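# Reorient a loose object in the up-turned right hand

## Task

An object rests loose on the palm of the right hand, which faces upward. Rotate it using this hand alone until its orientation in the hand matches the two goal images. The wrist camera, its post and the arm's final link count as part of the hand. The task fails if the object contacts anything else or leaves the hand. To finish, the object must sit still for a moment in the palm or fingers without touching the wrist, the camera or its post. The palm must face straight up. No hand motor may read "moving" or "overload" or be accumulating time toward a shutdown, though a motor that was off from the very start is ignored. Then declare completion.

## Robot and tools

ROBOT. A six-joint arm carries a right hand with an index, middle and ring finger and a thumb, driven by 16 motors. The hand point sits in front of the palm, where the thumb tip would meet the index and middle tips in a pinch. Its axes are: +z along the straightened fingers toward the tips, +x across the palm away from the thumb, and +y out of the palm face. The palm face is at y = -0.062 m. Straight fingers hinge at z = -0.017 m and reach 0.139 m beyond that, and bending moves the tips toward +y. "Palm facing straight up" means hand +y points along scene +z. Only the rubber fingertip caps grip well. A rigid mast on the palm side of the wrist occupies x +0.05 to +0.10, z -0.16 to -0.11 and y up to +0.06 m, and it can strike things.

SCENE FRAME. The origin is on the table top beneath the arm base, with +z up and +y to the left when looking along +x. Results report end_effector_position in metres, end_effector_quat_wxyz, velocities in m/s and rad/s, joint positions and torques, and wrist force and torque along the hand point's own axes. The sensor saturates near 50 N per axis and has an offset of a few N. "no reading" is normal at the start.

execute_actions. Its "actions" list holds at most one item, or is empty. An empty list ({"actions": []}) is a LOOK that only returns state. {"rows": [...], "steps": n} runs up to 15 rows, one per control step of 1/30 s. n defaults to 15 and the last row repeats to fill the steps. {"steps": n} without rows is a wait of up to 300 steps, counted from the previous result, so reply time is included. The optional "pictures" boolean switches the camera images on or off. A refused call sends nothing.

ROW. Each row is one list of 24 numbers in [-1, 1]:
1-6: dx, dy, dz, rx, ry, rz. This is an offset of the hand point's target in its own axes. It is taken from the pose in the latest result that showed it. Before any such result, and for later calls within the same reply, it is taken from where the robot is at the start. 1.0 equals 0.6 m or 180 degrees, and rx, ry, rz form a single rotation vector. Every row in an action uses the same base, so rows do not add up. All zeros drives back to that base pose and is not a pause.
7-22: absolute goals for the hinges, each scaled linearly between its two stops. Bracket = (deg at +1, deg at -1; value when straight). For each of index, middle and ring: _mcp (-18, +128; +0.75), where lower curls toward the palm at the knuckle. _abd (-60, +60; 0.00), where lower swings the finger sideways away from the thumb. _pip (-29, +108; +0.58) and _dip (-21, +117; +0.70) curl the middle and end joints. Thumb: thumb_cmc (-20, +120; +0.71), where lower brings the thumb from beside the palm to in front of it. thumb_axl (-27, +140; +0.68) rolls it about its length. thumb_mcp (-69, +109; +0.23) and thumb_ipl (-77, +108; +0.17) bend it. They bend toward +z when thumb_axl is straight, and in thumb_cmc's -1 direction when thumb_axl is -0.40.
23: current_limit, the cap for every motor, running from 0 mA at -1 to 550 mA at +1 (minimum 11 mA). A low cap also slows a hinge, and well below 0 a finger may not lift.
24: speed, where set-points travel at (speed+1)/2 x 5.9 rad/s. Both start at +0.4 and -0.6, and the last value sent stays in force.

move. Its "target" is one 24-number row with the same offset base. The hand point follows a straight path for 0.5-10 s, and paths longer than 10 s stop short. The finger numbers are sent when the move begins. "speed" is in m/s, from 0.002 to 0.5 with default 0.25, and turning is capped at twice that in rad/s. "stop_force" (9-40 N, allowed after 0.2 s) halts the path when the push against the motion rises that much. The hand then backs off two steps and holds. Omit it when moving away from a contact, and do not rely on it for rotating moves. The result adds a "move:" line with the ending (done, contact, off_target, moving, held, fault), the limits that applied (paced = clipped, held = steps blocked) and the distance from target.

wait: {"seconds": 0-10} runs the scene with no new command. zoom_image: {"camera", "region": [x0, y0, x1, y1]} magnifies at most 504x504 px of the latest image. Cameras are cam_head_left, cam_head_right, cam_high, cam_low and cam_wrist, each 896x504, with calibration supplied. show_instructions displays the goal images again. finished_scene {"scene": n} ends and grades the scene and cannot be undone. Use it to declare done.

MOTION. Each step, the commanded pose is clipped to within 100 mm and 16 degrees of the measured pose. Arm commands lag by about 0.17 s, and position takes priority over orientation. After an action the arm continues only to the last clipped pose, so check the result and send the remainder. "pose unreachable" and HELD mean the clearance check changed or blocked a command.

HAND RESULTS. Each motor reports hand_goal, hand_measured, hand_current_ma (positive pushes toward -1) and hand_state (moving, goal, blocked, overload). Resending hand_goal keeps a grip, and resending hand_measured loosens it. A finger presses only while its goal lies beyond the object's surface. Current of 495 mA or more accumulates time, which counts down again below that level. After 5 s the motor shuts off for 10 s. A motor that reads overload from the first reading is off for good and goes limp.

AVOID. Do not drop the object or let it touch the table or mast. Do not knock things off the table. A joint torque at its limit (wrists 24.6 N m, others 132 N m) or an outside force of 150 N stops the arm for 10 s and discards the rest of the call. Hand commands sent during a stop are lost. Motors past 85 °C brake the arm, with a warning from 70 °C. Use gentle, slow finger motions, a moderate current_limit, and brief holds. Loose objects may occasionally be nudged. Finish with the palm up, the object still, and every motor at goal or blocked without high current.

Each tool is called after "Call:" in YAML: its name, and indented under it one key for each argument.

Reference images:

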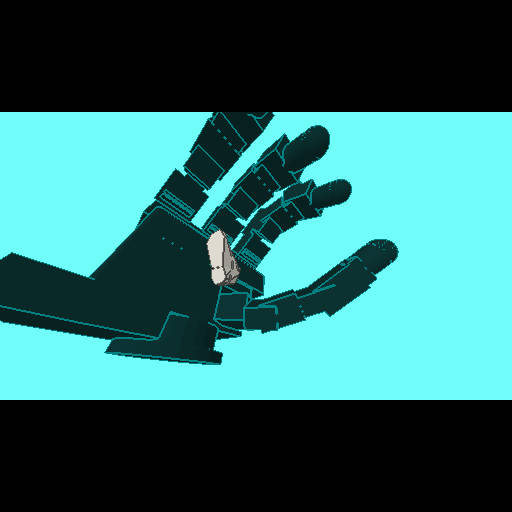

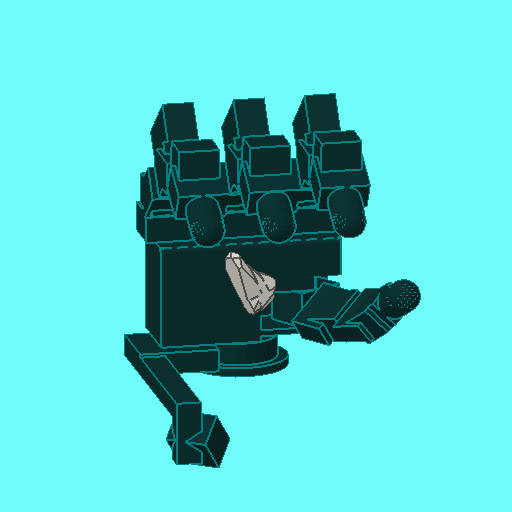

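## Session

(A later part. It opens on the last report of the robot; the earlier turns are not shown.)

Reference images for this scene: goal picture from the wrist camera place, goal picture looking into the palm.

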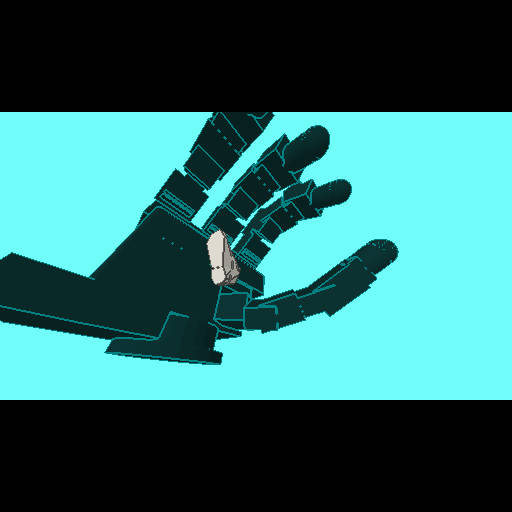

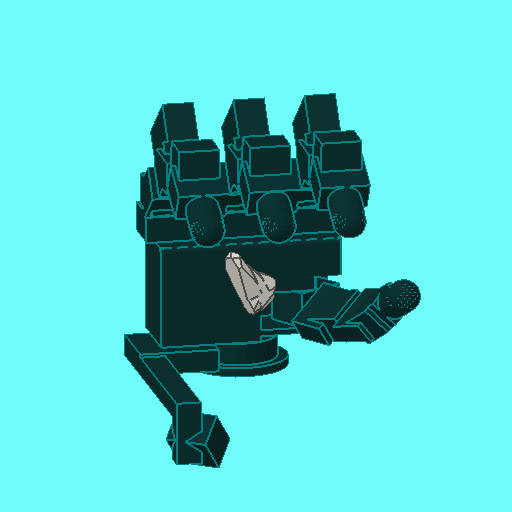

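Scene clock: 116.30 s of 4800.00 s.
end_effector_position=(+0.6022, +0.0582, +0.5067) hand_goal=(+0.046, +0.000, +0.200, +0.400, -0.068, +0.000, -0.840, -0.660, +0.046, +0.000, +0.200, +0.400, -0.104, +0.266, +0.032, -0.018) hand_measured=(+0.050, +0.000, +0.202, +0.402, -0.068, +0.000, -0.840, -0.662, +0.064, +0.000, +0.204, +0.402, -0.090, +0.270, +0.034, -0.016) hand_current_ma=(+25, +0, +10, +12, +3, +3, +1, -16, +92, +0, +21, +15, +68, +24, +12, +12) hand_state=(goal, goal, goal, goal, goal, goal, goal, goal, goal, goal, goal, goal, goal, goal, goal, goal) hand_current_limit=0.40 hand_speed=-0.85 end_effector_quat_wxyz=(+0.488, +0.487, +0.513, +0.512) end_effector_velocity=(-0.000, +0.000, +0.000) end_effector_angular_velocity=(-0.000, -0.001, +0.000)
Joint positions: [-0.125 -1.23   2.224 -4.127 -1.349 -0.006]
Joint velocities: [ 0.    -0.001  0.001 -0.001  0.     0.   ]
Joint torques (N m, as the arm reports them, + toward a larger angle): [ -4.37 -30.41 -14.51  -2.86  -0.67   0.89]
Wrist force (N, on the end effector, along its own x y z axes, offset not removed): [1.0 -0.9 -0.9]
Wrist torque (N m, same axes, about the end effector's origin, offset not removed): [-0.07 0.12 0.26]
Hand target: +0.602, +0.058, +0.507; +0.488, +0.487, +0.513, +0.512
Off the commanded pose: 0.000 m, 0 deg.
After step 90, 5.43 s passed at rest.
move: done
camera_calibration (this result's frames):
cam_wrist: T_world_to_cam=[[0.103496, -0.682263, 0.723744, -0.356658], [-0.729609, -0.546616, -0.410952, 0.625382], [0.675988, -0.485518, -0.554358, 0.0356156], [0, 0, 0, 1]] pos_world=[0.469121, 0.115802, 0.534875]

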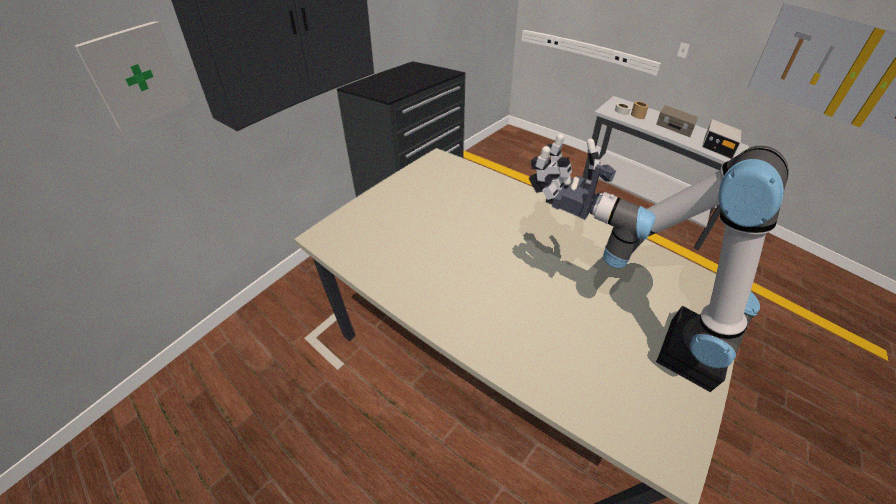

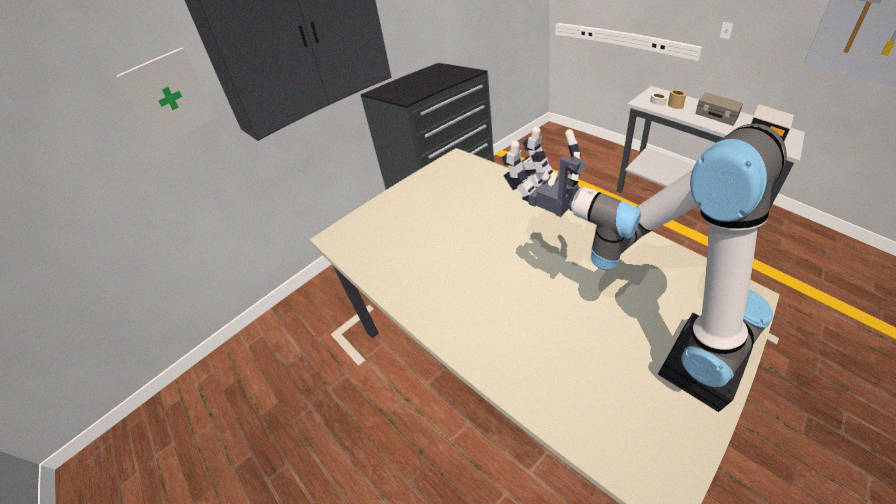

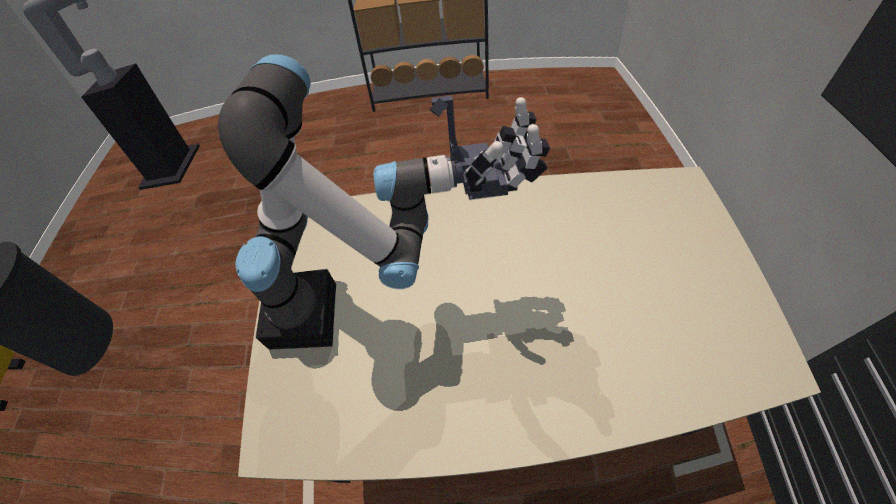

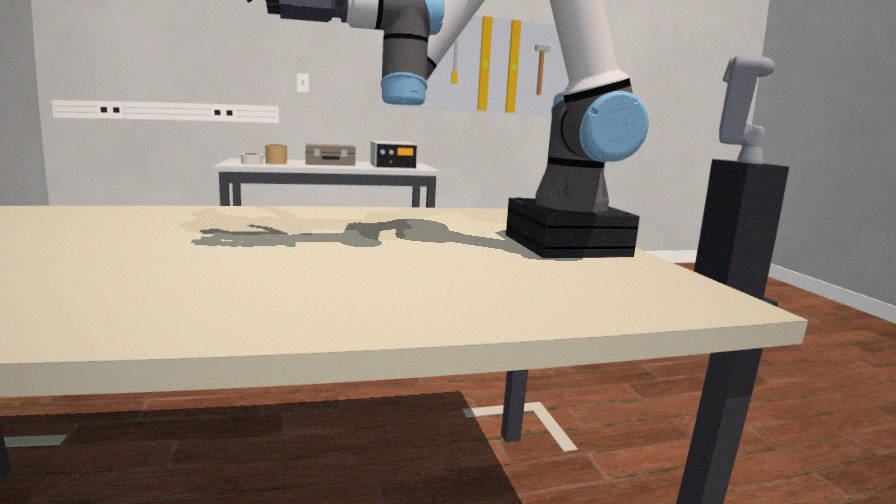

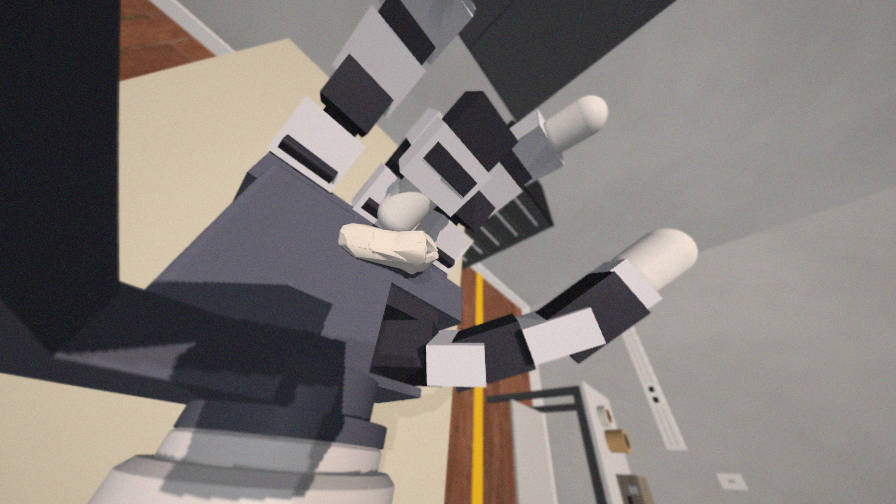

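Call:
execute_actions:
  actions:
    - {"rows":[[0,0,0,0,0,0, 0.046,0,0.2,0.4, 0.04,0,-0.84,-0.66, 0.046,-0.2,0.2,0.4, -0.104,0.266,0.032,-0.018, 0.4,-0.6],[0,0,0,0,0,0, 0.046,0,0.2,0.4, 0.04,0,-0.84,-0.66, 0.046,-0.2,0.2,0.4, -0.104,0.266,0.032,-0.018, 0.4,-0.6],[0,0,0,0,0,0, 0.046,0,0.2,0.4, 0.04,0,-0.84,-0.66, 0.046,-0.2,0.2,0.4, -0.104,0.266,0.032,-0.018, 0.4,-0.6],[0,0,0,0,0,0, 0.046,0,0.2,0.4, 0.04,-0.33,-0.84,-0.66, 0.046,-0.2,0.2,0.4, -0.104,0.266,0.032,-0.018, 0.4,-0.6]],"steps":15}
  pictures: false

Call:
execute_actions:
  actions:
    - {"rows":[[0,0,0,0,0,0, 0.046,0,0.2,0.4, -0.117,-0.33,-0.80,-0.60, 0.046,-0.2,0.2,0.4, -0.104,0.266,0.032,-0.018, 0.4,-0.85]],"steps":15}
  pictures: false

Call:
move:
  target: [0,0,0,0,0,0, 0.046,0,0.2,0.4, -0.274,-0.33,-0.75,-0.54, 0.046,-0.2,0.2,0.4, -0.104,0.266,0.032,-0.018, 0.4,-0.85]

Call:
zoom_image:
  camera: "cam_wrist"
  region: [300, 120, 540, 320]

Scene clock: 128.20 s of 4800.00 s.
end_effector_position=(+0.6022, +0.0582, +0.5067) hand_goal=(+0.046, +0.000, +0.200, +0.400, +0.040, -0.330, -0.840, -0.660, +0.046, -0.200, +0.200, +0.400, -0.104, +0.266, +0.032, -0.018) hand_measured=(+0.050, +0.000, +0.202, +0.402, +0.042, -0.324, -0.840, -0.662, +0.064, -0.198, +0.204, +0.402, -0.090, +0.270, +0.034, -0.016) hand_current_ma=(+25, +0, +10, +12, +8, +10, +1, -16, +92, +11, +21, +15, +68, +24, +12, +12) hand_state=(goal, goal, goal, goal, goal, moving, goal, goal, goal, goal, goal, goal, goal, goal, goal, goal) hand_current_limit=0.40 hand_speed=-0.60 end_effector_quat_wxyz=(+0.488, +0.487, +0.513, +0.512) end_effector_velocity=(+0.000, +0.000, -0.001) end_effector_angular_velocity=(+0.000, +0.002, +0.000)
Joint positions: [-0.125 -1.23   2.224 -4.127 -1.349 -0.006]
Joint velocities: [ 0.     0.001 -0.     0.001  0.    -0.   ]
Joint torques (N m, as the arm reports them, + toward a larger angle): [ -4.6  -32.5  -14.09  -2.15   0.7   -0.93]
Wrist force (N, on the end effector, along its own x y z axes, offset not removed): [-2.1 0.2 0.6]
Wrist torque (N m, same axes, about the end effector's origin, offset not removed): [0.03 0.38 0.01]
Hand target: +0.602, +0.058, +0.507; +0.488, +0.487, +0.513, +0.512
Off the commanded pose: 0.000 m, 0 deg.
Steps of this call (steps 1 to 90: nothing new was sent; then 8.40 s passed at rest; steps 91 to 105: all 15 steps of this action). Readings (end_effector_position | what the end effector reports):
91: (+0.6022, +0.0582, +0.5067) | hand_goal=(+0.046, +0.000, +0.200, +0.400, +0.040, +0.000, -0.840, -0.660, +0.046, -0.200, +0.200, +0.400, -0.104, +0.266, +0.032, -0.018) hand_measured=(+0.050, +0.000, +0.202, +0.402, -0.068, +0.000, -0.840, -0.662, +0.064, +0.000, +0.204, +0.402, -0.090, +0.270, +0.034, -0.016) hand_current_ma=(+25, +0, +10, +12, +3, +3, +1, -16, +92, +0, +21, +15, +68, +24, +12, +12) hand_state=(goal, goal, goal, goal, moving, goal, goal, goal, goal, moving, goal, goal, goal, goal, goal, goal) hand_current_limit=0.40 hand_speed=-0.60
92: (+0.6022, +0.0582, +0.5067) | hand_goal=(+0.046, +0.000, +0.200, +0.400, +0.040, +0.000, -0.840, -0.660, +0.046, -0.200, +0.200, +0.400, -0.104, +0.266, +0.032, -0.018) hand_measured=(+0.050, +0.000, +0.202, +0.402, -0.062, +0.000, -0.840, -0.662, +0.064, -0.006, +0.204, +0.402, -0.090, +0.270, +0.034, -0.016) hand_current_ma=(+25, +0, +10, +12, -54, +3, +0, -16, +92, +73, +21, +15, +68, +24, +12, +12) hand_state=(goal, goal, goal, goal, moving, goal, goal, goal, goal, moving, goal, goal, goal, goal, goal, goal) hand_current_limit=0.40 hand_speed=-0.60
94: (+0.6022, +0.0582, +0.5067) | hand_goal=(+0.046, +0.000, +0.200, +0.400, +0.040, -0.330, -0.840, -0.660, +0.046, -0.200, +0.200, +0.400, -0.104, +0.266, +0.032, -0.018) hand_measured=(+0.050, +0.000, +0.202, +0.402, -0.010, +0.000, -0.840, -0.662, +0.064, -0.066, +0.204, +0.402, -0.090, +0.270, +0.034, -0.016) hand_current_ma=(+25, +0, +10, +12, -39, +3, +1, -16, +92, +62, +21, +15, +68, +24, +12, +12) hand_state=(goal, goal, goal, goal, moving, moving, goal, goal, goal, moving, goal, goal, goal, goal, goal, goal) hand_current_limit=0.40 hand_speed=-0.60
98: (+0.6022, +0.0582, +0.5067) | hand_goal=(+0.046, +0.000, +0.200, +0.400, +0.040, -0.330, -0.840, -0.660, +0.046, -0.200, +0.200, +0.400, -0.104, +0.266, +0.032, -0.018) hand_measured=(+0.050, +0.000, +0.202, +0.402, +0.042, -0.104, -0.840, -0.662, +0.064, -0.190, +0.204, +0.402, -0.090, +0.270, +0.034, -0.016) hand_current_ma=(+25, +0, +10, +12, +10, +54, +1, -16, +92, +4, +21, +15, +68, +24, +12, +12) hand_state=(goal, goal, goal, goal, moving, moving, goal, goal, goal, moving, goal, goal, goal, goal, goal, goal) hand_current_limit=0.40 hand_speed=-0.60
105: the state above

Scene clock: 128.70 s of 4800.00 s.
end_effector_position=(+0.6022, +0.0582, +0.5067) hand_goal=(+0.046, +0.000, +0.200, +0.400, -0.116, -0.330, -0.800, -0.600, +0.046, -0.200, +0.200, +0.400, -0.104, +0.266, +0.032, -0.018) hand_measured=(+0.050, +0.000, +0.202, +0.402, -0.098, -0.328, -0.808, -0.602, +0.064, -0.198, +0.204, +0.402, -0.090, +0.270, +0.034, -0.016) hand_current_ma=(+25, +0, +10, +12, +50, +12, -42, -17, +92, +11, +21, +15, +68, +24, +12, +12) hand_state=(goal, goal, goal, goal, moving, goal, goal, goal, goal, goal, goal, goal, goal, goal, goal, goal) hand_current_limit=0.40 hand_speed=-0.85 end_effector_quat_wxyz=(+0.488, +0.487, +0.513, +0.512) end_effector_velocity=(-0.000, +0.000, +0.001) end_effector_angular_velocity=(-0.001, -0.003, +0.000)
Joint positions: [-0.125 -1.23   2.224 -4.127 -1.349 -0.006]
Joint velocities: [ 0.    -0.    -0.001 -0.002  0.    -0.   ]
Joint torques (N m, as the arm reports them, + toward a larger angle): [ -4.73 -32.1  -14.51  -2.     0.59  -0.91]
Wrist force (N, on the end effector, along its own x y z axes, offset not removed): [-0.4 0.1 -0.4]
Wrist torque (N m, same axes, about the end effector's origin, offset not removed): [0.00 0.39 0.15]
Hand target: +0.602, +0.058, +0.507; +0.488, +0.487, +0.513, +0.512
Off the commanded pose: 0.000 m, 0 deg.
Steps of this call (steps 1 to 15: all 15 steps of this action). Readings (end_effector_position | what the end effector reports):
1: (+0.6022, +0.0582, +0.5067) | hand_goal=(+0.046, +0.000, +0.200, +0.400, -0.116, -0.330, -0.800, -0.600, +0.046, -0.200, +0.200, +0.400, -0.104, +0.266, +0.032, -0.018) hand_measured=(+0.050, +0.000, +0.202, +0.402, +0.042, -0.326, -0.840, -0.662, +0.064, -0.198, +0.204, +0.402, -0.090, +0.270, +0.034, -0.016) hand_current_ma=(+25, +0, +10, +12, +9, +12, +1, -16, +92, +11, +21, +15, +68, +24, +12, +12) hand_state=(goal, goal, goal, goal, moving, moving, moving, moving, goal, goal, goal, goal, goal, goal, goal, goal) hand_current_limit=0.40 hand_speed=-0.85
2: (+0.6022, +0.0582, +0.5067) | hand_goal=(+0.046, +0.000, +0.200, +0.400, -0.116, -0.330, -0.800, -0.600, +0.046, -0.200, +0.200, +0.400, -0.104, +0.266, +0.032, -0.018) hand_measured=(+0.050, +0.000, +0.202, +0.402, +0.042, -0.328, -0.840, -0.660, +0.064, -0.198, +0.204, +0.402, -0.090, +0.270, +0.034, -0.016) hand_current_ma=(+25, +0, +10, +12, +72, +12, -55, -34, +92, +11, +21, +15, +68, +24, +12, +12) hand_state=(goal, goal, goal, goal, moving, moving, moving, moving, goal, goal, goal, goal, goal, goal, goal, goal) hand_current_limit=0.40 hand_speed=-0.85
4: (+0.6022, +0.0582, +0.5067) | hand_goal=(+0.046, +0.000, +0.200, +0.400, -0.116, -0.330, -0.800, -0.600, +0.046, -0.200, +0.200, +0.400, -0.104, +0.266, +0.032, -0.018) hand_measured=(+0.050, +0.000, +0.202, +0.402, +0.028, -0.328, -0.824, -0.640, +0.064, -0.198, +0.204, +0.402, -0.090, +0.270, +0.034, -0.016) hand_current_ma=(+25, +0, +10, +12, +77, +12, -59, -32, +92, +11, +21, +15, +68, +24, +12, +12) hand_state=(goal, goal, goal, goal, moving, goal, moving, moving, goal, goal, goal, goal, goal, goal, goal, goal) hand_current_limit=0.40 hand_speed=-0.85
8: (+0.6022, +0.0582, +0.5067) | hand_goal=(+0.046, +0.000, +0.200, +0.400, -0.116, -0.330, -0.800, -0.600, +0.046, -0.200, +0.200, +0.400, -0.104, +0.266, +0.032, -0.018) hand_measured=(+0.050, +0.000, +0.202, +0.402, -0.016, -0.328, -0.808, -0.604, +0.064, -0.198, +0.204, +0.402, -0.090, +0.270, +0.034, -0.016) hand_current_ma=(+25, +0, +10, +12, +70, +12, -42, -16, +92, +11, +21, +15, +68, +24, +12, +12) hand_state=(goal, goal, goal, goal, moving, goal, goal, moving, goal, goal, goal, goal, goal, goal, goal, goal) hand_current_limit=0.40 hand_speed=-0.85
15: the state above

Scene clock: 129.60 s of 4800.00 s.
end_effector_position=(+0.6022, +0.0582, +0.5067) hand_goal=(+0.046, +0.000, +0.200, +0.400, -0.274, -0.330, -0.750, -0.540, +0.046, -0.200, +0.200, +0.400, -0.104, +0.266, +0.032, -0.018) hand_measured=(+0.050, +0.000, +0.202, +0.402, -0.234, -0.332, -0.746, -0.544, +0.064, -0.198, +0.204, +0.402, -0.090, +0.270, +0.034, -0.016) hand_current_ma=(+25, +0, +10, +12, +213, -9, +19, -23, +92, +11, +21, +15, +68, +24, +12, +12) hand_state=(goal, goal, goal, goal, blocked, goal, goal, goal, goal, goal, goal, goal, goal, goal, goal, goal) hand_current_limit=0.40 hand_speed=-0.85 end_effector_quat_wxyz=(+0.488, +0.487, +0.513, +0.512) end_effector_velocity=(-0.000, +0.000, -0.000) end_effector_angular_velocity=(+0.000, +0.001, -0.000)
Joint positions: [-0.125 -1.23   2.224 -4.127 -1.349 -0.006]
Joint velocities: [ 0.     0.     0.001 -0.    -0.     0.   ]
Joint torques (N m, as the arm reports them, + toward a larger angle): [ -4.5  -32.25 -14.54  -1.93   0.6   -0.89]
Wrist force (N, on the end effector, along its own x y z axes, offset not removed): [1.1 0.5 0.2]
Wrist torque (N m, same axes, about the end effector's origin, offset not removed): [-0.04 0.04 0.11]
Hand target: +0.602, +0.058, +0.507; +0.488, +0.487, +0.513, +0.512
Off the commanded pose: 0.000 m, 0 deg.
move: done
camera_calibration (this result's frames):
cam_wrist: T_world_to_cam=[[0.103481, -0.682223, 0.723784, -0.356659], [-0.729588, -0.546648, -0.410947, 0.625368], [0.676012, -0.485539, -0.554309, 0.0355772], [0, 0, 0, 1]] pos_world=[0.469118, 0.115809, 0.534858]

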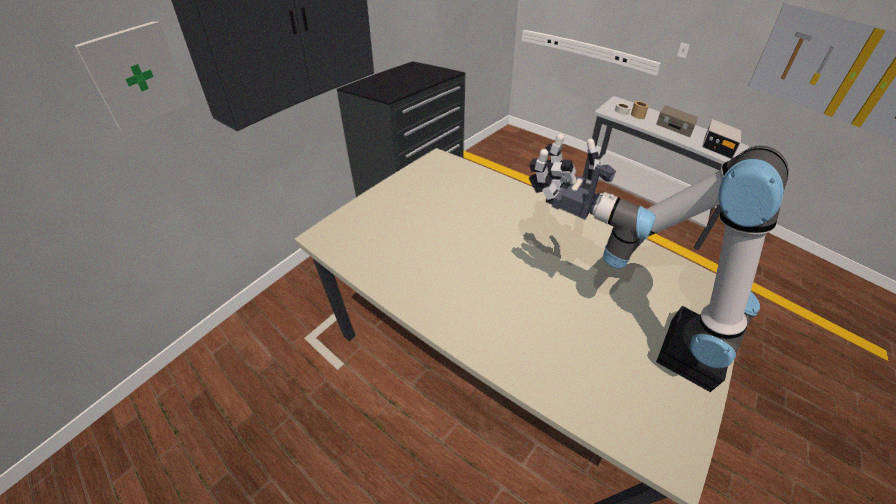

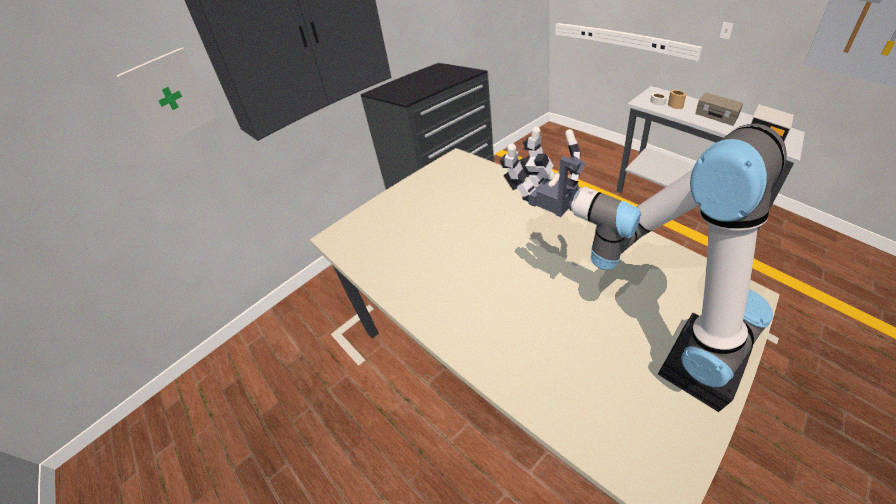

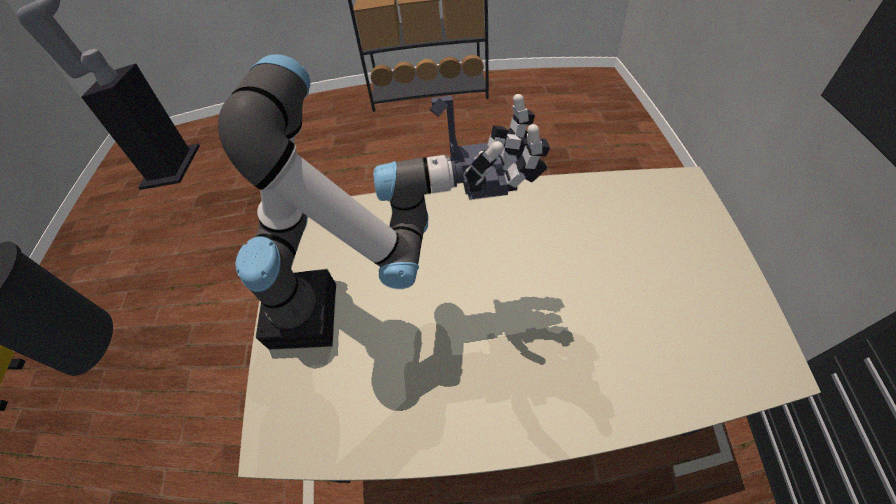

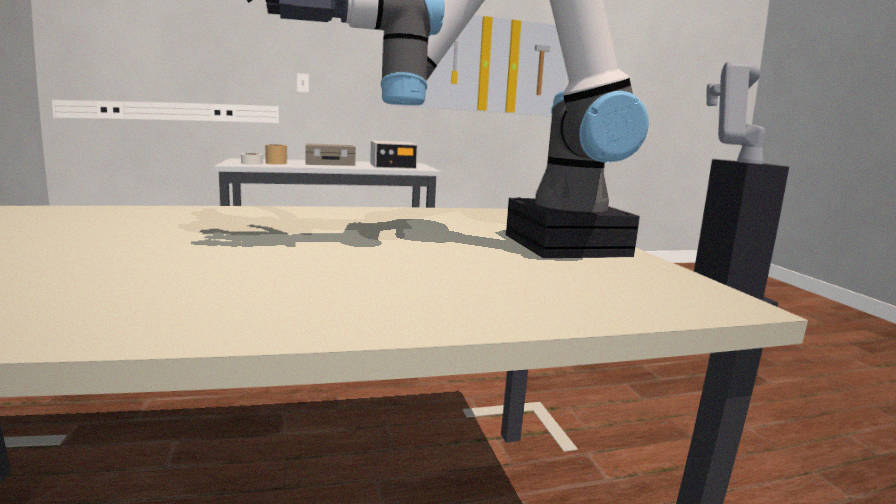

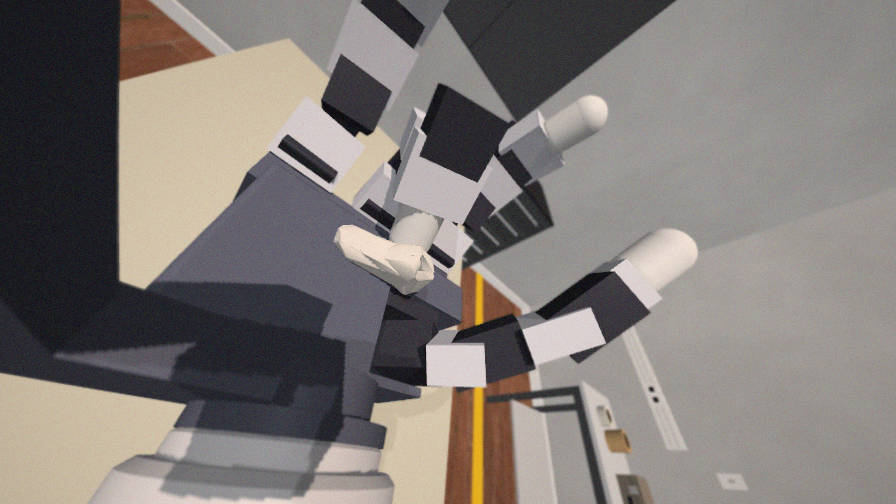

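Region (300, 120, 540, 320) of cam_wrist's 896x504 image, scaled by 2.100, with more detail than that image has.

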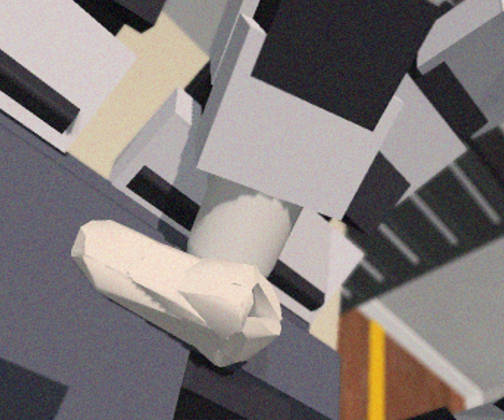

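Call:
execute_actions:
  actions:
    - {"rows":[[0,0,0,0,0,0, 0.046,0,0.2,0.4, 0.04,-0.33,-0.74,-0.54, 0.046,-0.3,0.2,0.4, -0.104,0.266,0.032,-0.018, 0.4,-0.2],[0,0,0,0,0,0, 0.046,0,0.2,0.4, 0.04,-0.33,-0.74,-0.54, 0.046,-0.3,0.2,0.4, -0.104,0.266,0.032,-0.018, 0.4,-0.2],[0,0,0,0,0,0, 0.046,0,0.2,0.4, 0.04,-0.33,-0.74,-0.54, 0.046,-0.3,0.2,0.4, -0.104,0.266,0.032,-0.018, 0.4,-0.2],[0,0,0,0,0,0, 0.046,0,0.2,0.4, 0.04,-0.33,-0.74,-0.54, 0.046,-0.3,0.2,0.4, -0.104,0.266,0.032,-0.018, 0.4,-0.2],[0,0,0,0,0,0, 0.046,0,0.2,0.4, 0.04,-0.33,-0.74,-0.54, 0.046,-0.3,0.2,0.4, -0.104,0.266,0.032,-0.018, 0.4,-0.2],[0,0,0,0,0,0, 0.046,0,0.2,0.4, 0.04,-0.33,-0.59,-0.54, 0.046,-0.3,0.2,0.4, -0.104,0.266,0.032,-0.018, 0.4,-0.2],[0,0,0,0,0,0, 0.046,0,0.2,0.4, 0.04,-0.5,-0.59,-0.10, 0.046,-0.3,0.2,0.4, -0.104,0.266,0.032,-0.018, 0.4,-0.2]],"steps":15}
  pictures: false

Call:
move:
  target: [0,0,0,0,0,0, 0.046,0,0.2,0.4, -0.145,-0.5,-0.62,-0.10, 0.046,-0.3,0.2,0.4, -0.104,0.266,0.032,-0.018, 0.4,-0.7]

Call:
zoom_image:
  camera: "cam_wrist"
  region: [300, 120, 540, 320]

Scene clock: 152.57 s of 4800.00 s.
end_effector_position=(+0.6022, +0.0582, +0.5067) hand_goal=(+0.046, +0.000, +0.200, +0.400, +0.040, -0.500, -0.590, -0.100, +0.046, -0.300, +0.200, +0.400, -0.104, +0.266, +0.032, -0.018) hand_measured=(+0.050, +0.000, +0.202, +0.402, +0.042, -0.498, -0.598, -0.260, +0.064, -0.298, +0.204, +0.402, -0.090, +0.270, +0.034, -0.016) hand_current_ma=(+25, +0, +10, +12, +10, +10, -36, -66, +92, +9, +21, +15, +68, +24, +12, +12) hand_state=(goal, goal, goal, goal, goal, goal, goal, moving, goal, goal, goal, goal, goal, goal, goal, goal) hand_current_limit=0.40 hand_speed=-0.20 end_effector_quat_wxyz=(+0.488, +0.487, +0.513, +0.512) end_effector_velocity=(-0.000, +0.000, -0.001) end_effector_angular_velocity=(+0.000, +0.001, +0.000)
Joint positions: [-0.125 -1.23   2.224 -4.127 -1.349 -0.006]
Joint velocities: [ 0.     0.     0.001 -0.     0.    -0.   ]
Joint torques (N m, as the arm reports them, + toward a larger angle): [ -4.32 -32.2  -14.18  -1.95   0.55  -0.84]
Wrist force (N, on the end effector, along its own x y z axes, offset not removed): [-2.1 1.8 0.8]
Wrist torque (N m, same axes, about the end effector's origin, offset not removed): [0.02 0.49 0.03]
Hand target: +0.602, +0.058, +0.507; +0.488, +0.487, +0.513, +0.512
Off the commanded pose: 0.000 m, 0 deg.
Steps of this call (steps 1 to 90: nothing new was sent; then 19.47 s passed at rest; steps 91 to 105: all 15 steps of this action). Readings (end_effector_position | what the end effector reports):
91: (+0.6022, +0.0582, +0.5067) | hand_goal=(+0.046, +0.000, +0.200, +0.400, +0.040, -0.330, -0.740, -0.540, +0.046, -0.300, +0.200, +0.400, -0.104, +0.266, +0.032, -0.018) hand_measured=(+0.050, +0.000, +0.202, +0.402, -0.234, -0.332, -0.746, -0.544, +0.064, -0.198, +0.204, +0.402, -0.090, +0.270, +0.034, -0.016) hand_current_ma=(+25, +0, +10, +12, +213, -9, +19, -23, +92, +11, +21, +15, +68, +24, +12, +12) hand_state=(goal, goal, goal, goal, moving, goal, moving, goal, goal, moving, goal, goal, goal, goal, goal, goal) hand_current_limit=0.40 hand_speed=-0.20
92: (+0.6022, +0.0582, +0.5067) | hand_goal=(+0.046, +0.000, +0.200, +0.400, +0.040, -0.330, -0.740, -0.540, +0.046, -0.300, +0.200, +0.400, -0.104, +0.266, +0.032, -0.018) hand_measured=(+0.050, +0.000, +0.202, +0.402, -0.228, -0.332, -0.746, -0.544, +0.064, -0.212, +0.204, +0.402, -0.090, +0.270, +0.034, -0.016) hand_current_ma=(+25, +0, +10, +12, -53, -9, -29, -21, +92, +128, +21, +15, +68, +24, +12, +12) hand_state=(goal, goal, goal, goal, moving, goal, moving, goal, goal, moving, goal, goal, goal, goal, goal, goal) hand_current_limit=0.40 hand_speed=-0.20
94: (+0.6022, +0.0582, +0.5067) | hand_goal=(+0.046, +0.000, +0.200, +0.400, +0.040, -0.330, -0.740, -0.540, +0.046, -0.300, +0.200, +0.400, -0.104, +0.266, +0.032, -0.018) hand_measured=(+0.050, +0.000, +0.202, +0.402, -0.160, -0.332, -0.744, -0.544, +0.064, -0.284, +0.204, +0.402, -0.090, +0.270, +0.034, -0.016) hand_current_ma=(+25, +0, +10, +12, -50, -9, -26, -17, +92, -2, +21, +15, +68, +24, +12, +12) hand_state=(goal, goal, goal, goal, moving, goal, goal, goal, goal, moving, goal, goal, goal, goal, goal, goal) hand_current_limit=0.40 hand_speed=-0.20
98: (+0.6022, +0.0582, +0.5067) | hand_goal=(+0.046, +0.000, +0.200, +0.400, +0.040, -0.500, -0.590, -0.100, +0.046, -0.300, +0.200, +0.400, -0.104, +0.266, +0.032, -0.018) hand_measured=(+0.050, +0.000, +0.202, +0.402, +0.006, -0.348, -0.694, -0.528, +0.064, -0.298, +0.204, +0.402, -0.090, +0.270, +0.034, -0.016) hand_current_ma=(+25, +0, +10, +12, -15, +104, -70, -108, +92, +9, +21, +15, +68, +24, +12, +12) hand_state=(goal, goal, goal, goal, moving, moving, moving, moving, goal, goal, goal, goal, goal, goal, goal, goal) hand_current_limit=0.40 hand_speed=-0.20
105: the state above

Scene clock: 153.43 s of 4800.00 s.
end_effector_position=(+0.6022, +0.0582, +0.5067) hand_goal=(+0.046, +0.000, +0.200, +0.400, -0.144, -0.500, -0.620, -0.100, +0.046, -0.300, +0.200, +0.400, -0.104, +0.266, +0.032, -0.018) hand_measured=(+0.050, +0.000, +0.202, +0.402, -0.136, -0.498, -0.620, -0.104, +0.064, -0.298, +0.204, +0.402, -0.090, +0.270, +0.034, -0.016) hand_current_ma=(+25, +0, +10, +12, +38, +9, +2, -20, +92, +9, +21, +15, +68, +24, +12, +12) hand_state=(goal, goal, goal, goal, goal, goal, goal, goal, goal, goal, goal, goal, goal, goal, goal, goal) hand_current_limit=0.40 hand_speed=-0.70 end_effector_quat_wxyz=(+0.488, +0.487, +0.513, +0.512) end_effector_velocity=(+0.000, +0.000, +0.001) end_effector_angular_velocity=(-0.000, -0.001, +0.000)
Joint positions: [-0.125 -1.23   2.224 -4.127 -1.349 -0.006]
Joint velocities: [ 0.    -0.    -0.001  0.    -0.     0.   ]
Joint torques (N m, as the arm reports them, + toward a larger angle): [ -4.01 -32.26 -14.35  -2.01   0.63  -0.91]
Wrist force (N, on the end effector, along its own x y z axes, offset not removed): [-4.3 2.0 1.0]
Wrist torque (N m, same axes, about the end effector's origin, offset not removed): [0.05 0.89 -0.31]
Hand target: +0.602, +0.058, +0.507; +0.488, +0.487, +0.513, +0.512
Off the commanded pose: 0.000 m, 0 deg.
move: done
camera_calibration (this result's frames):
cam_wrist: T_world_to_cam=[[0.103481, -0.682223, 0.723784, -0.356659], [-0.729588, -0.546648, -0.410947, 0.625368], [0.676013, -0.485539, -0.554309, 0.0355771], [0, 0, 0, 1]] pos_world=[0.469118, 0.115809, 0.534858]

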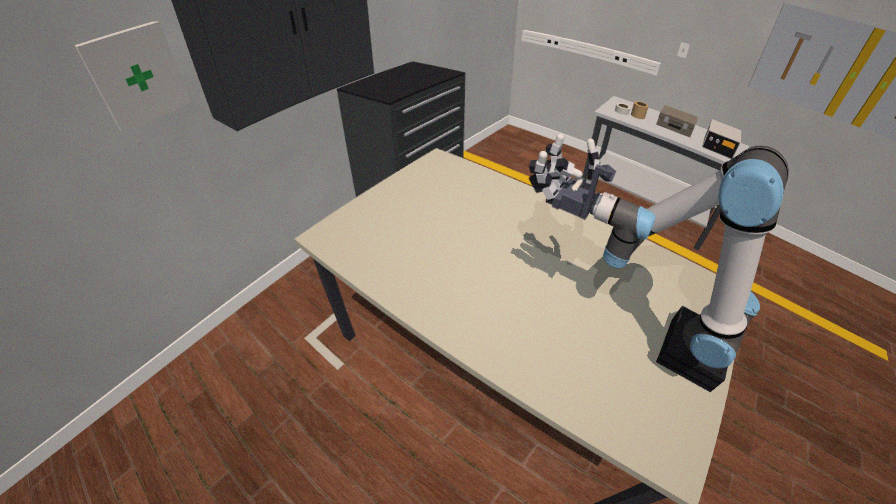

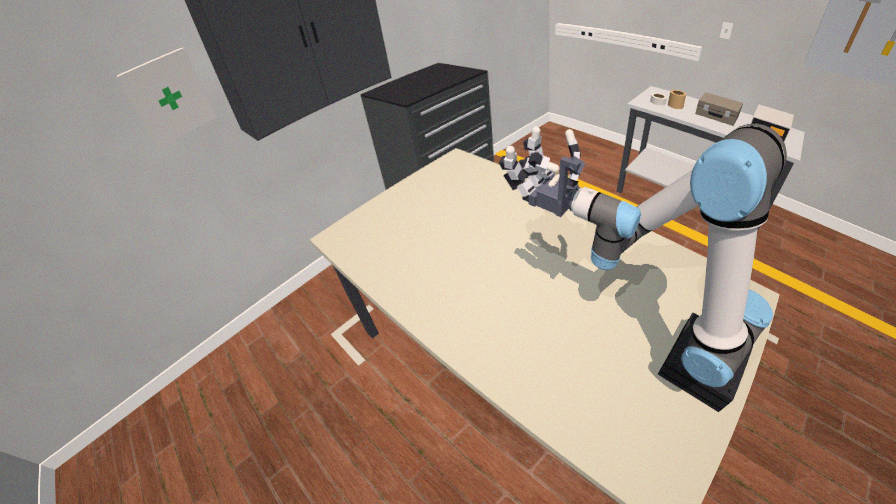

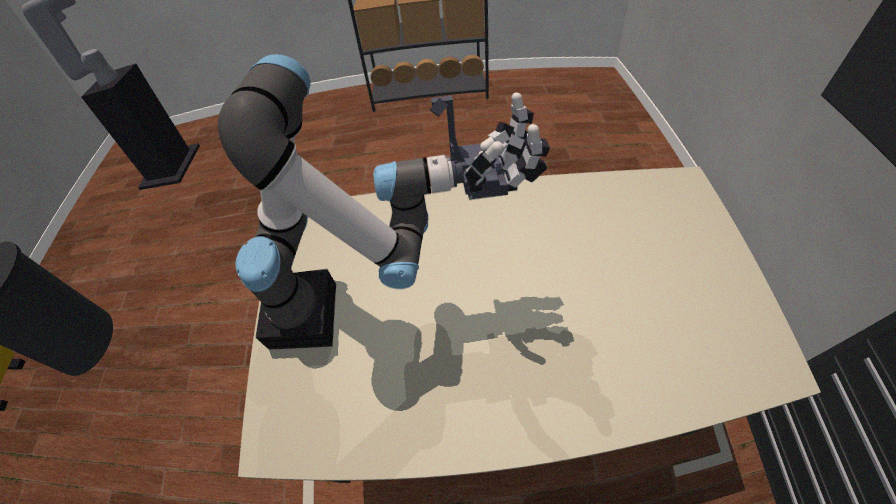

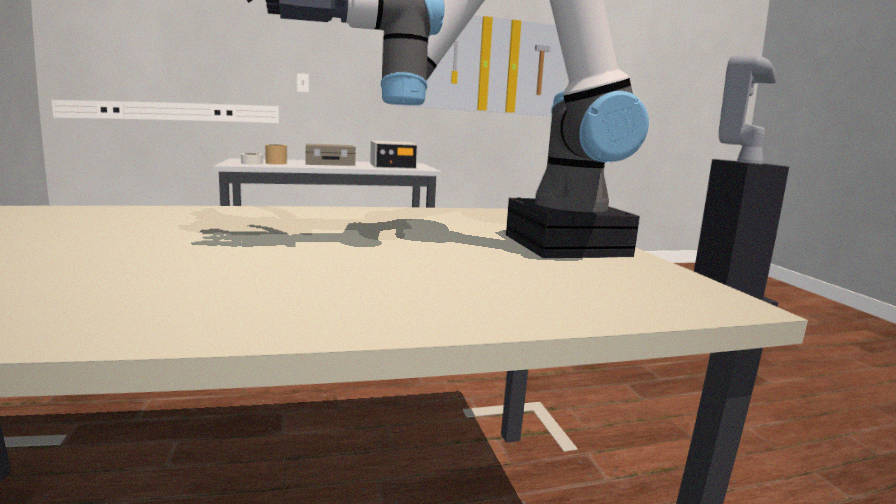

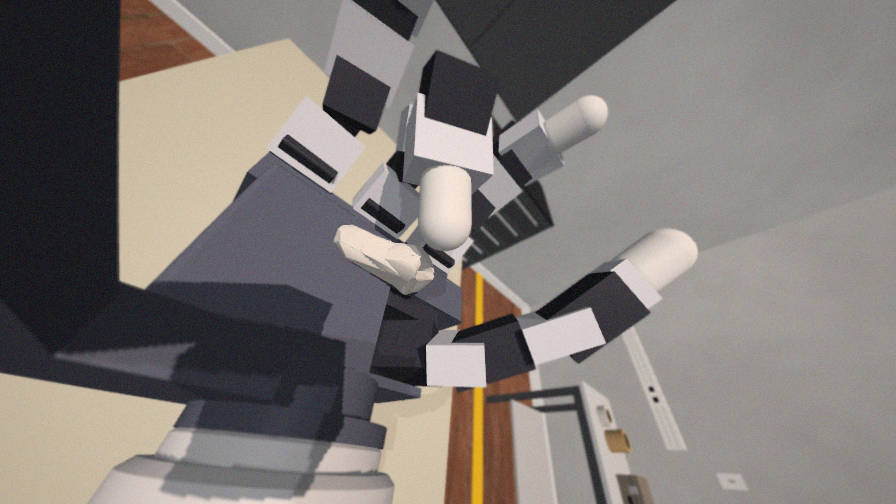

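Region (300, 120, 540, 320) of cam_wrist's 896x504 image, scaled by 2.100, with more detail than that image has.

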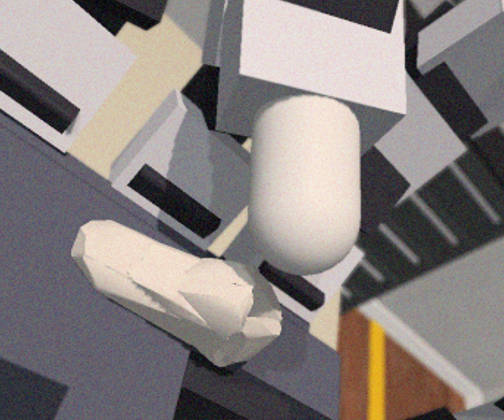

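Lower onto the top.

Call:
move:
  target: [0,0,0,0,0,0, 0.046,0,0.2,0.4, -0.175,-0.5,-0.75,-0.10, 0.046,-0.3,0.2,0.4, -0.104,0.266,0.032,-0.018, 0.4,-0.85]

Call:
zoom_image:
  camera: "cam_wrist"
  region: [300, 120, 540, 320]

Scene clock: 157.27 s of 4800.00 s.
end_effector_position=(+0.6022, +0.0582, +0.5067) hand_goal=(+0.046, +0.000, +0.200, +0.400, -0.174, -0.500, -0.750, -0.100, +0.046, -0.300, +0.200, +0.400, -0.104, +0.266, +0.032, -0.018) hand_measured=(+0.050, +0.000, +0.202, +0.402, -0.156, -0.500, -0.694, -0.090, +0.064, -0.298, +0.204, +0.402, -0.090, +0.270, +0.034, -0.016) hand_current_ma=(+25, +0, +10, +12, +100, -1, +283, +54, +92, +9, +21, +15, +68, +24, +12, +12) hand_state=(goal, goal, goal, goal, goal, goal, blocked, goal, goal, goal, goal, goal, goal, goal, goal, goal) hand_current_limit=0.40 hand_speed=-0.85 end_effector_quat_wxyz=(+0.488, +0.487, +0.513, +0.512) end_effector_velocity=(+0.000, -0.000, -0.000) end_effector_angular_velocity=(+0.000, +0.000, +0.000)
Joint positions: [-0.125 -1.23   2.224 -4.127 -1.349 -0.006]
Joint velocities: [-0.  0. -0.  0.  0. -0.]
Joint torques (N m, as the arm reports them, + toward a larger angle): [ -4.84 -31.55 -14.    -1.97   0.64  -0.87]
Wrist force (N, on the end effector, along its own x y z axes, offset not removed): [1.2 2.1 -0.8]
Wrist torque (N m, same axes, about the end effector's origin, offset not removed): [0.33 0.05 0.32]
Hand target: +0.602, +0.058, +0.507; +0.488, +0.487, +0.513, +0.512
Off the commanded pose: 0.000 m, 0 deg.
After step 90, 0.13 s passed at rest.
move: done
camera_calibration (this result's frames):
cam_wrist: T_world_to_cam=[[0.103481, -0.682223, 0.723784, -0.356659], [-0.729588, -0.546648, -0.410947, 0.625368], [0.676013, -0.485539, -0.554309, 0.0355771], [0, 0, 0, 1]] pos_world=[0.469118, 0.115809, 0.534858]

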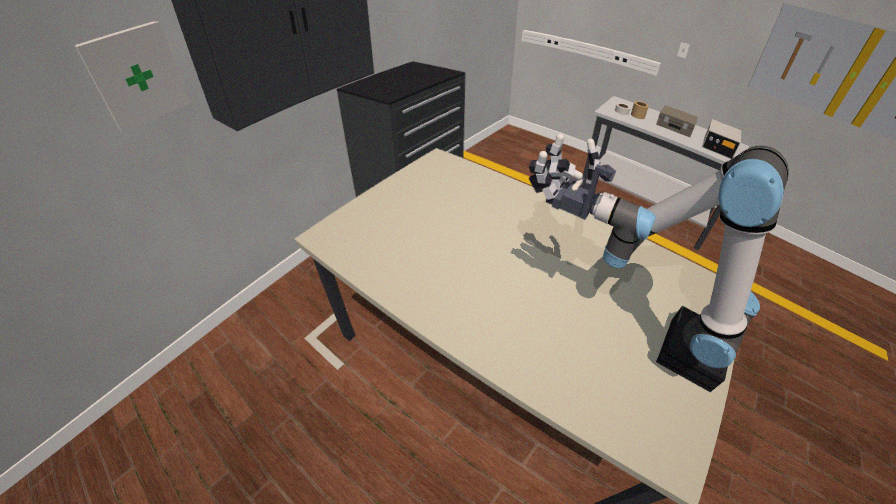

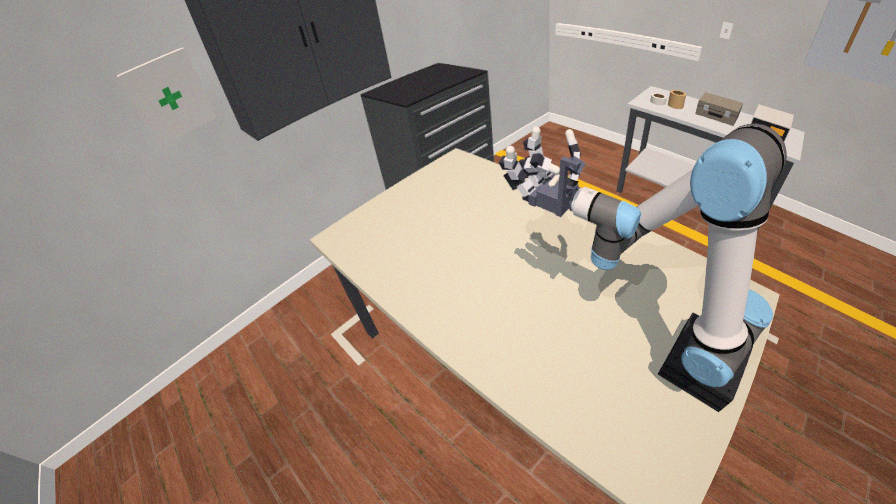

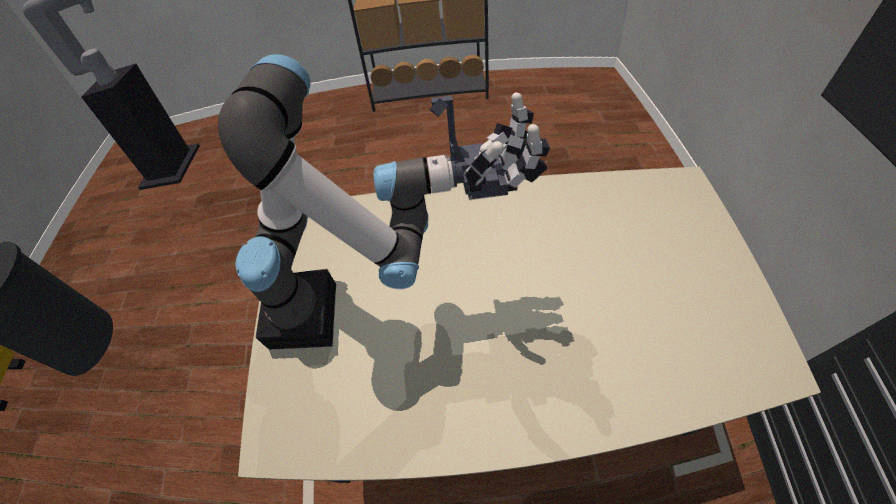

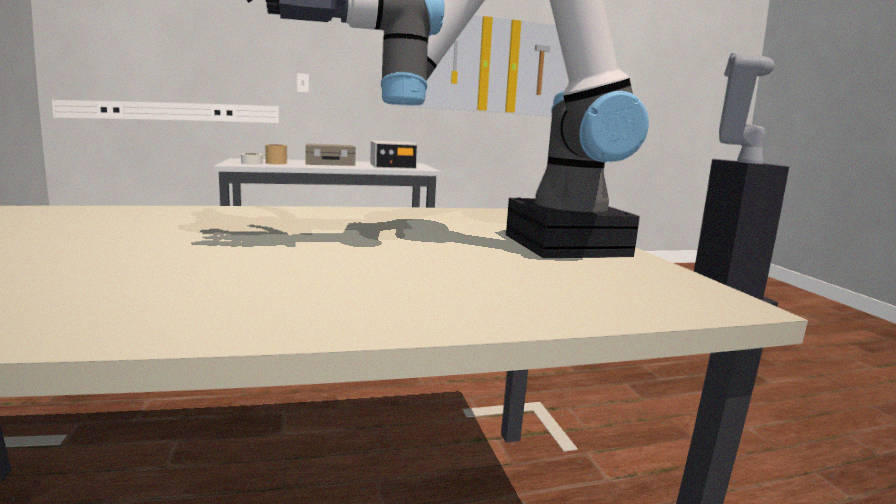

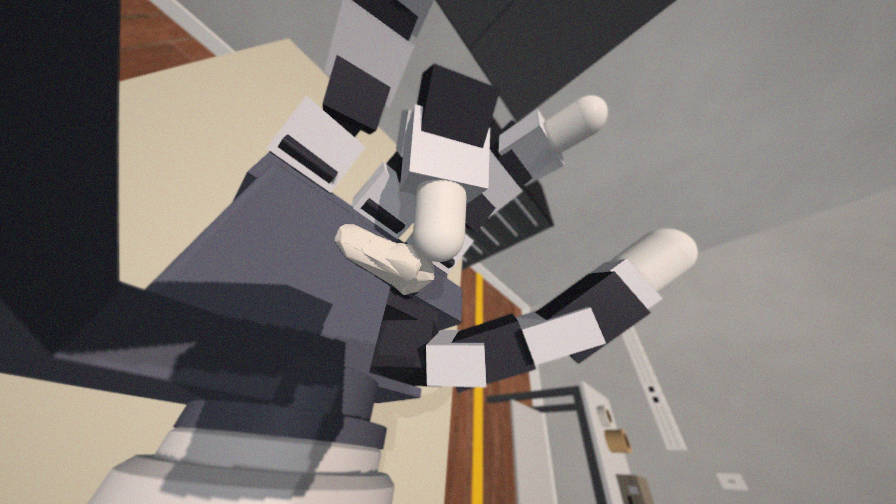

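Region (300, 120, 540, 320) of cam_wrist's 896x504 image, scaled by 2.100, with more detail than that image has.

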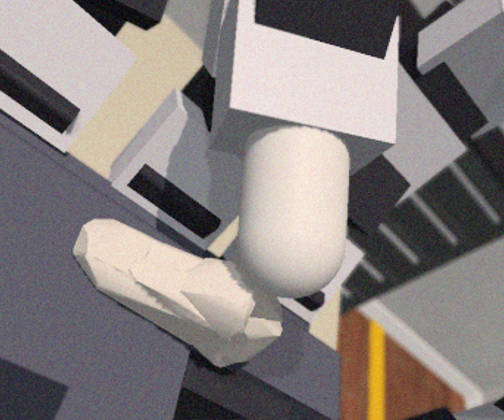

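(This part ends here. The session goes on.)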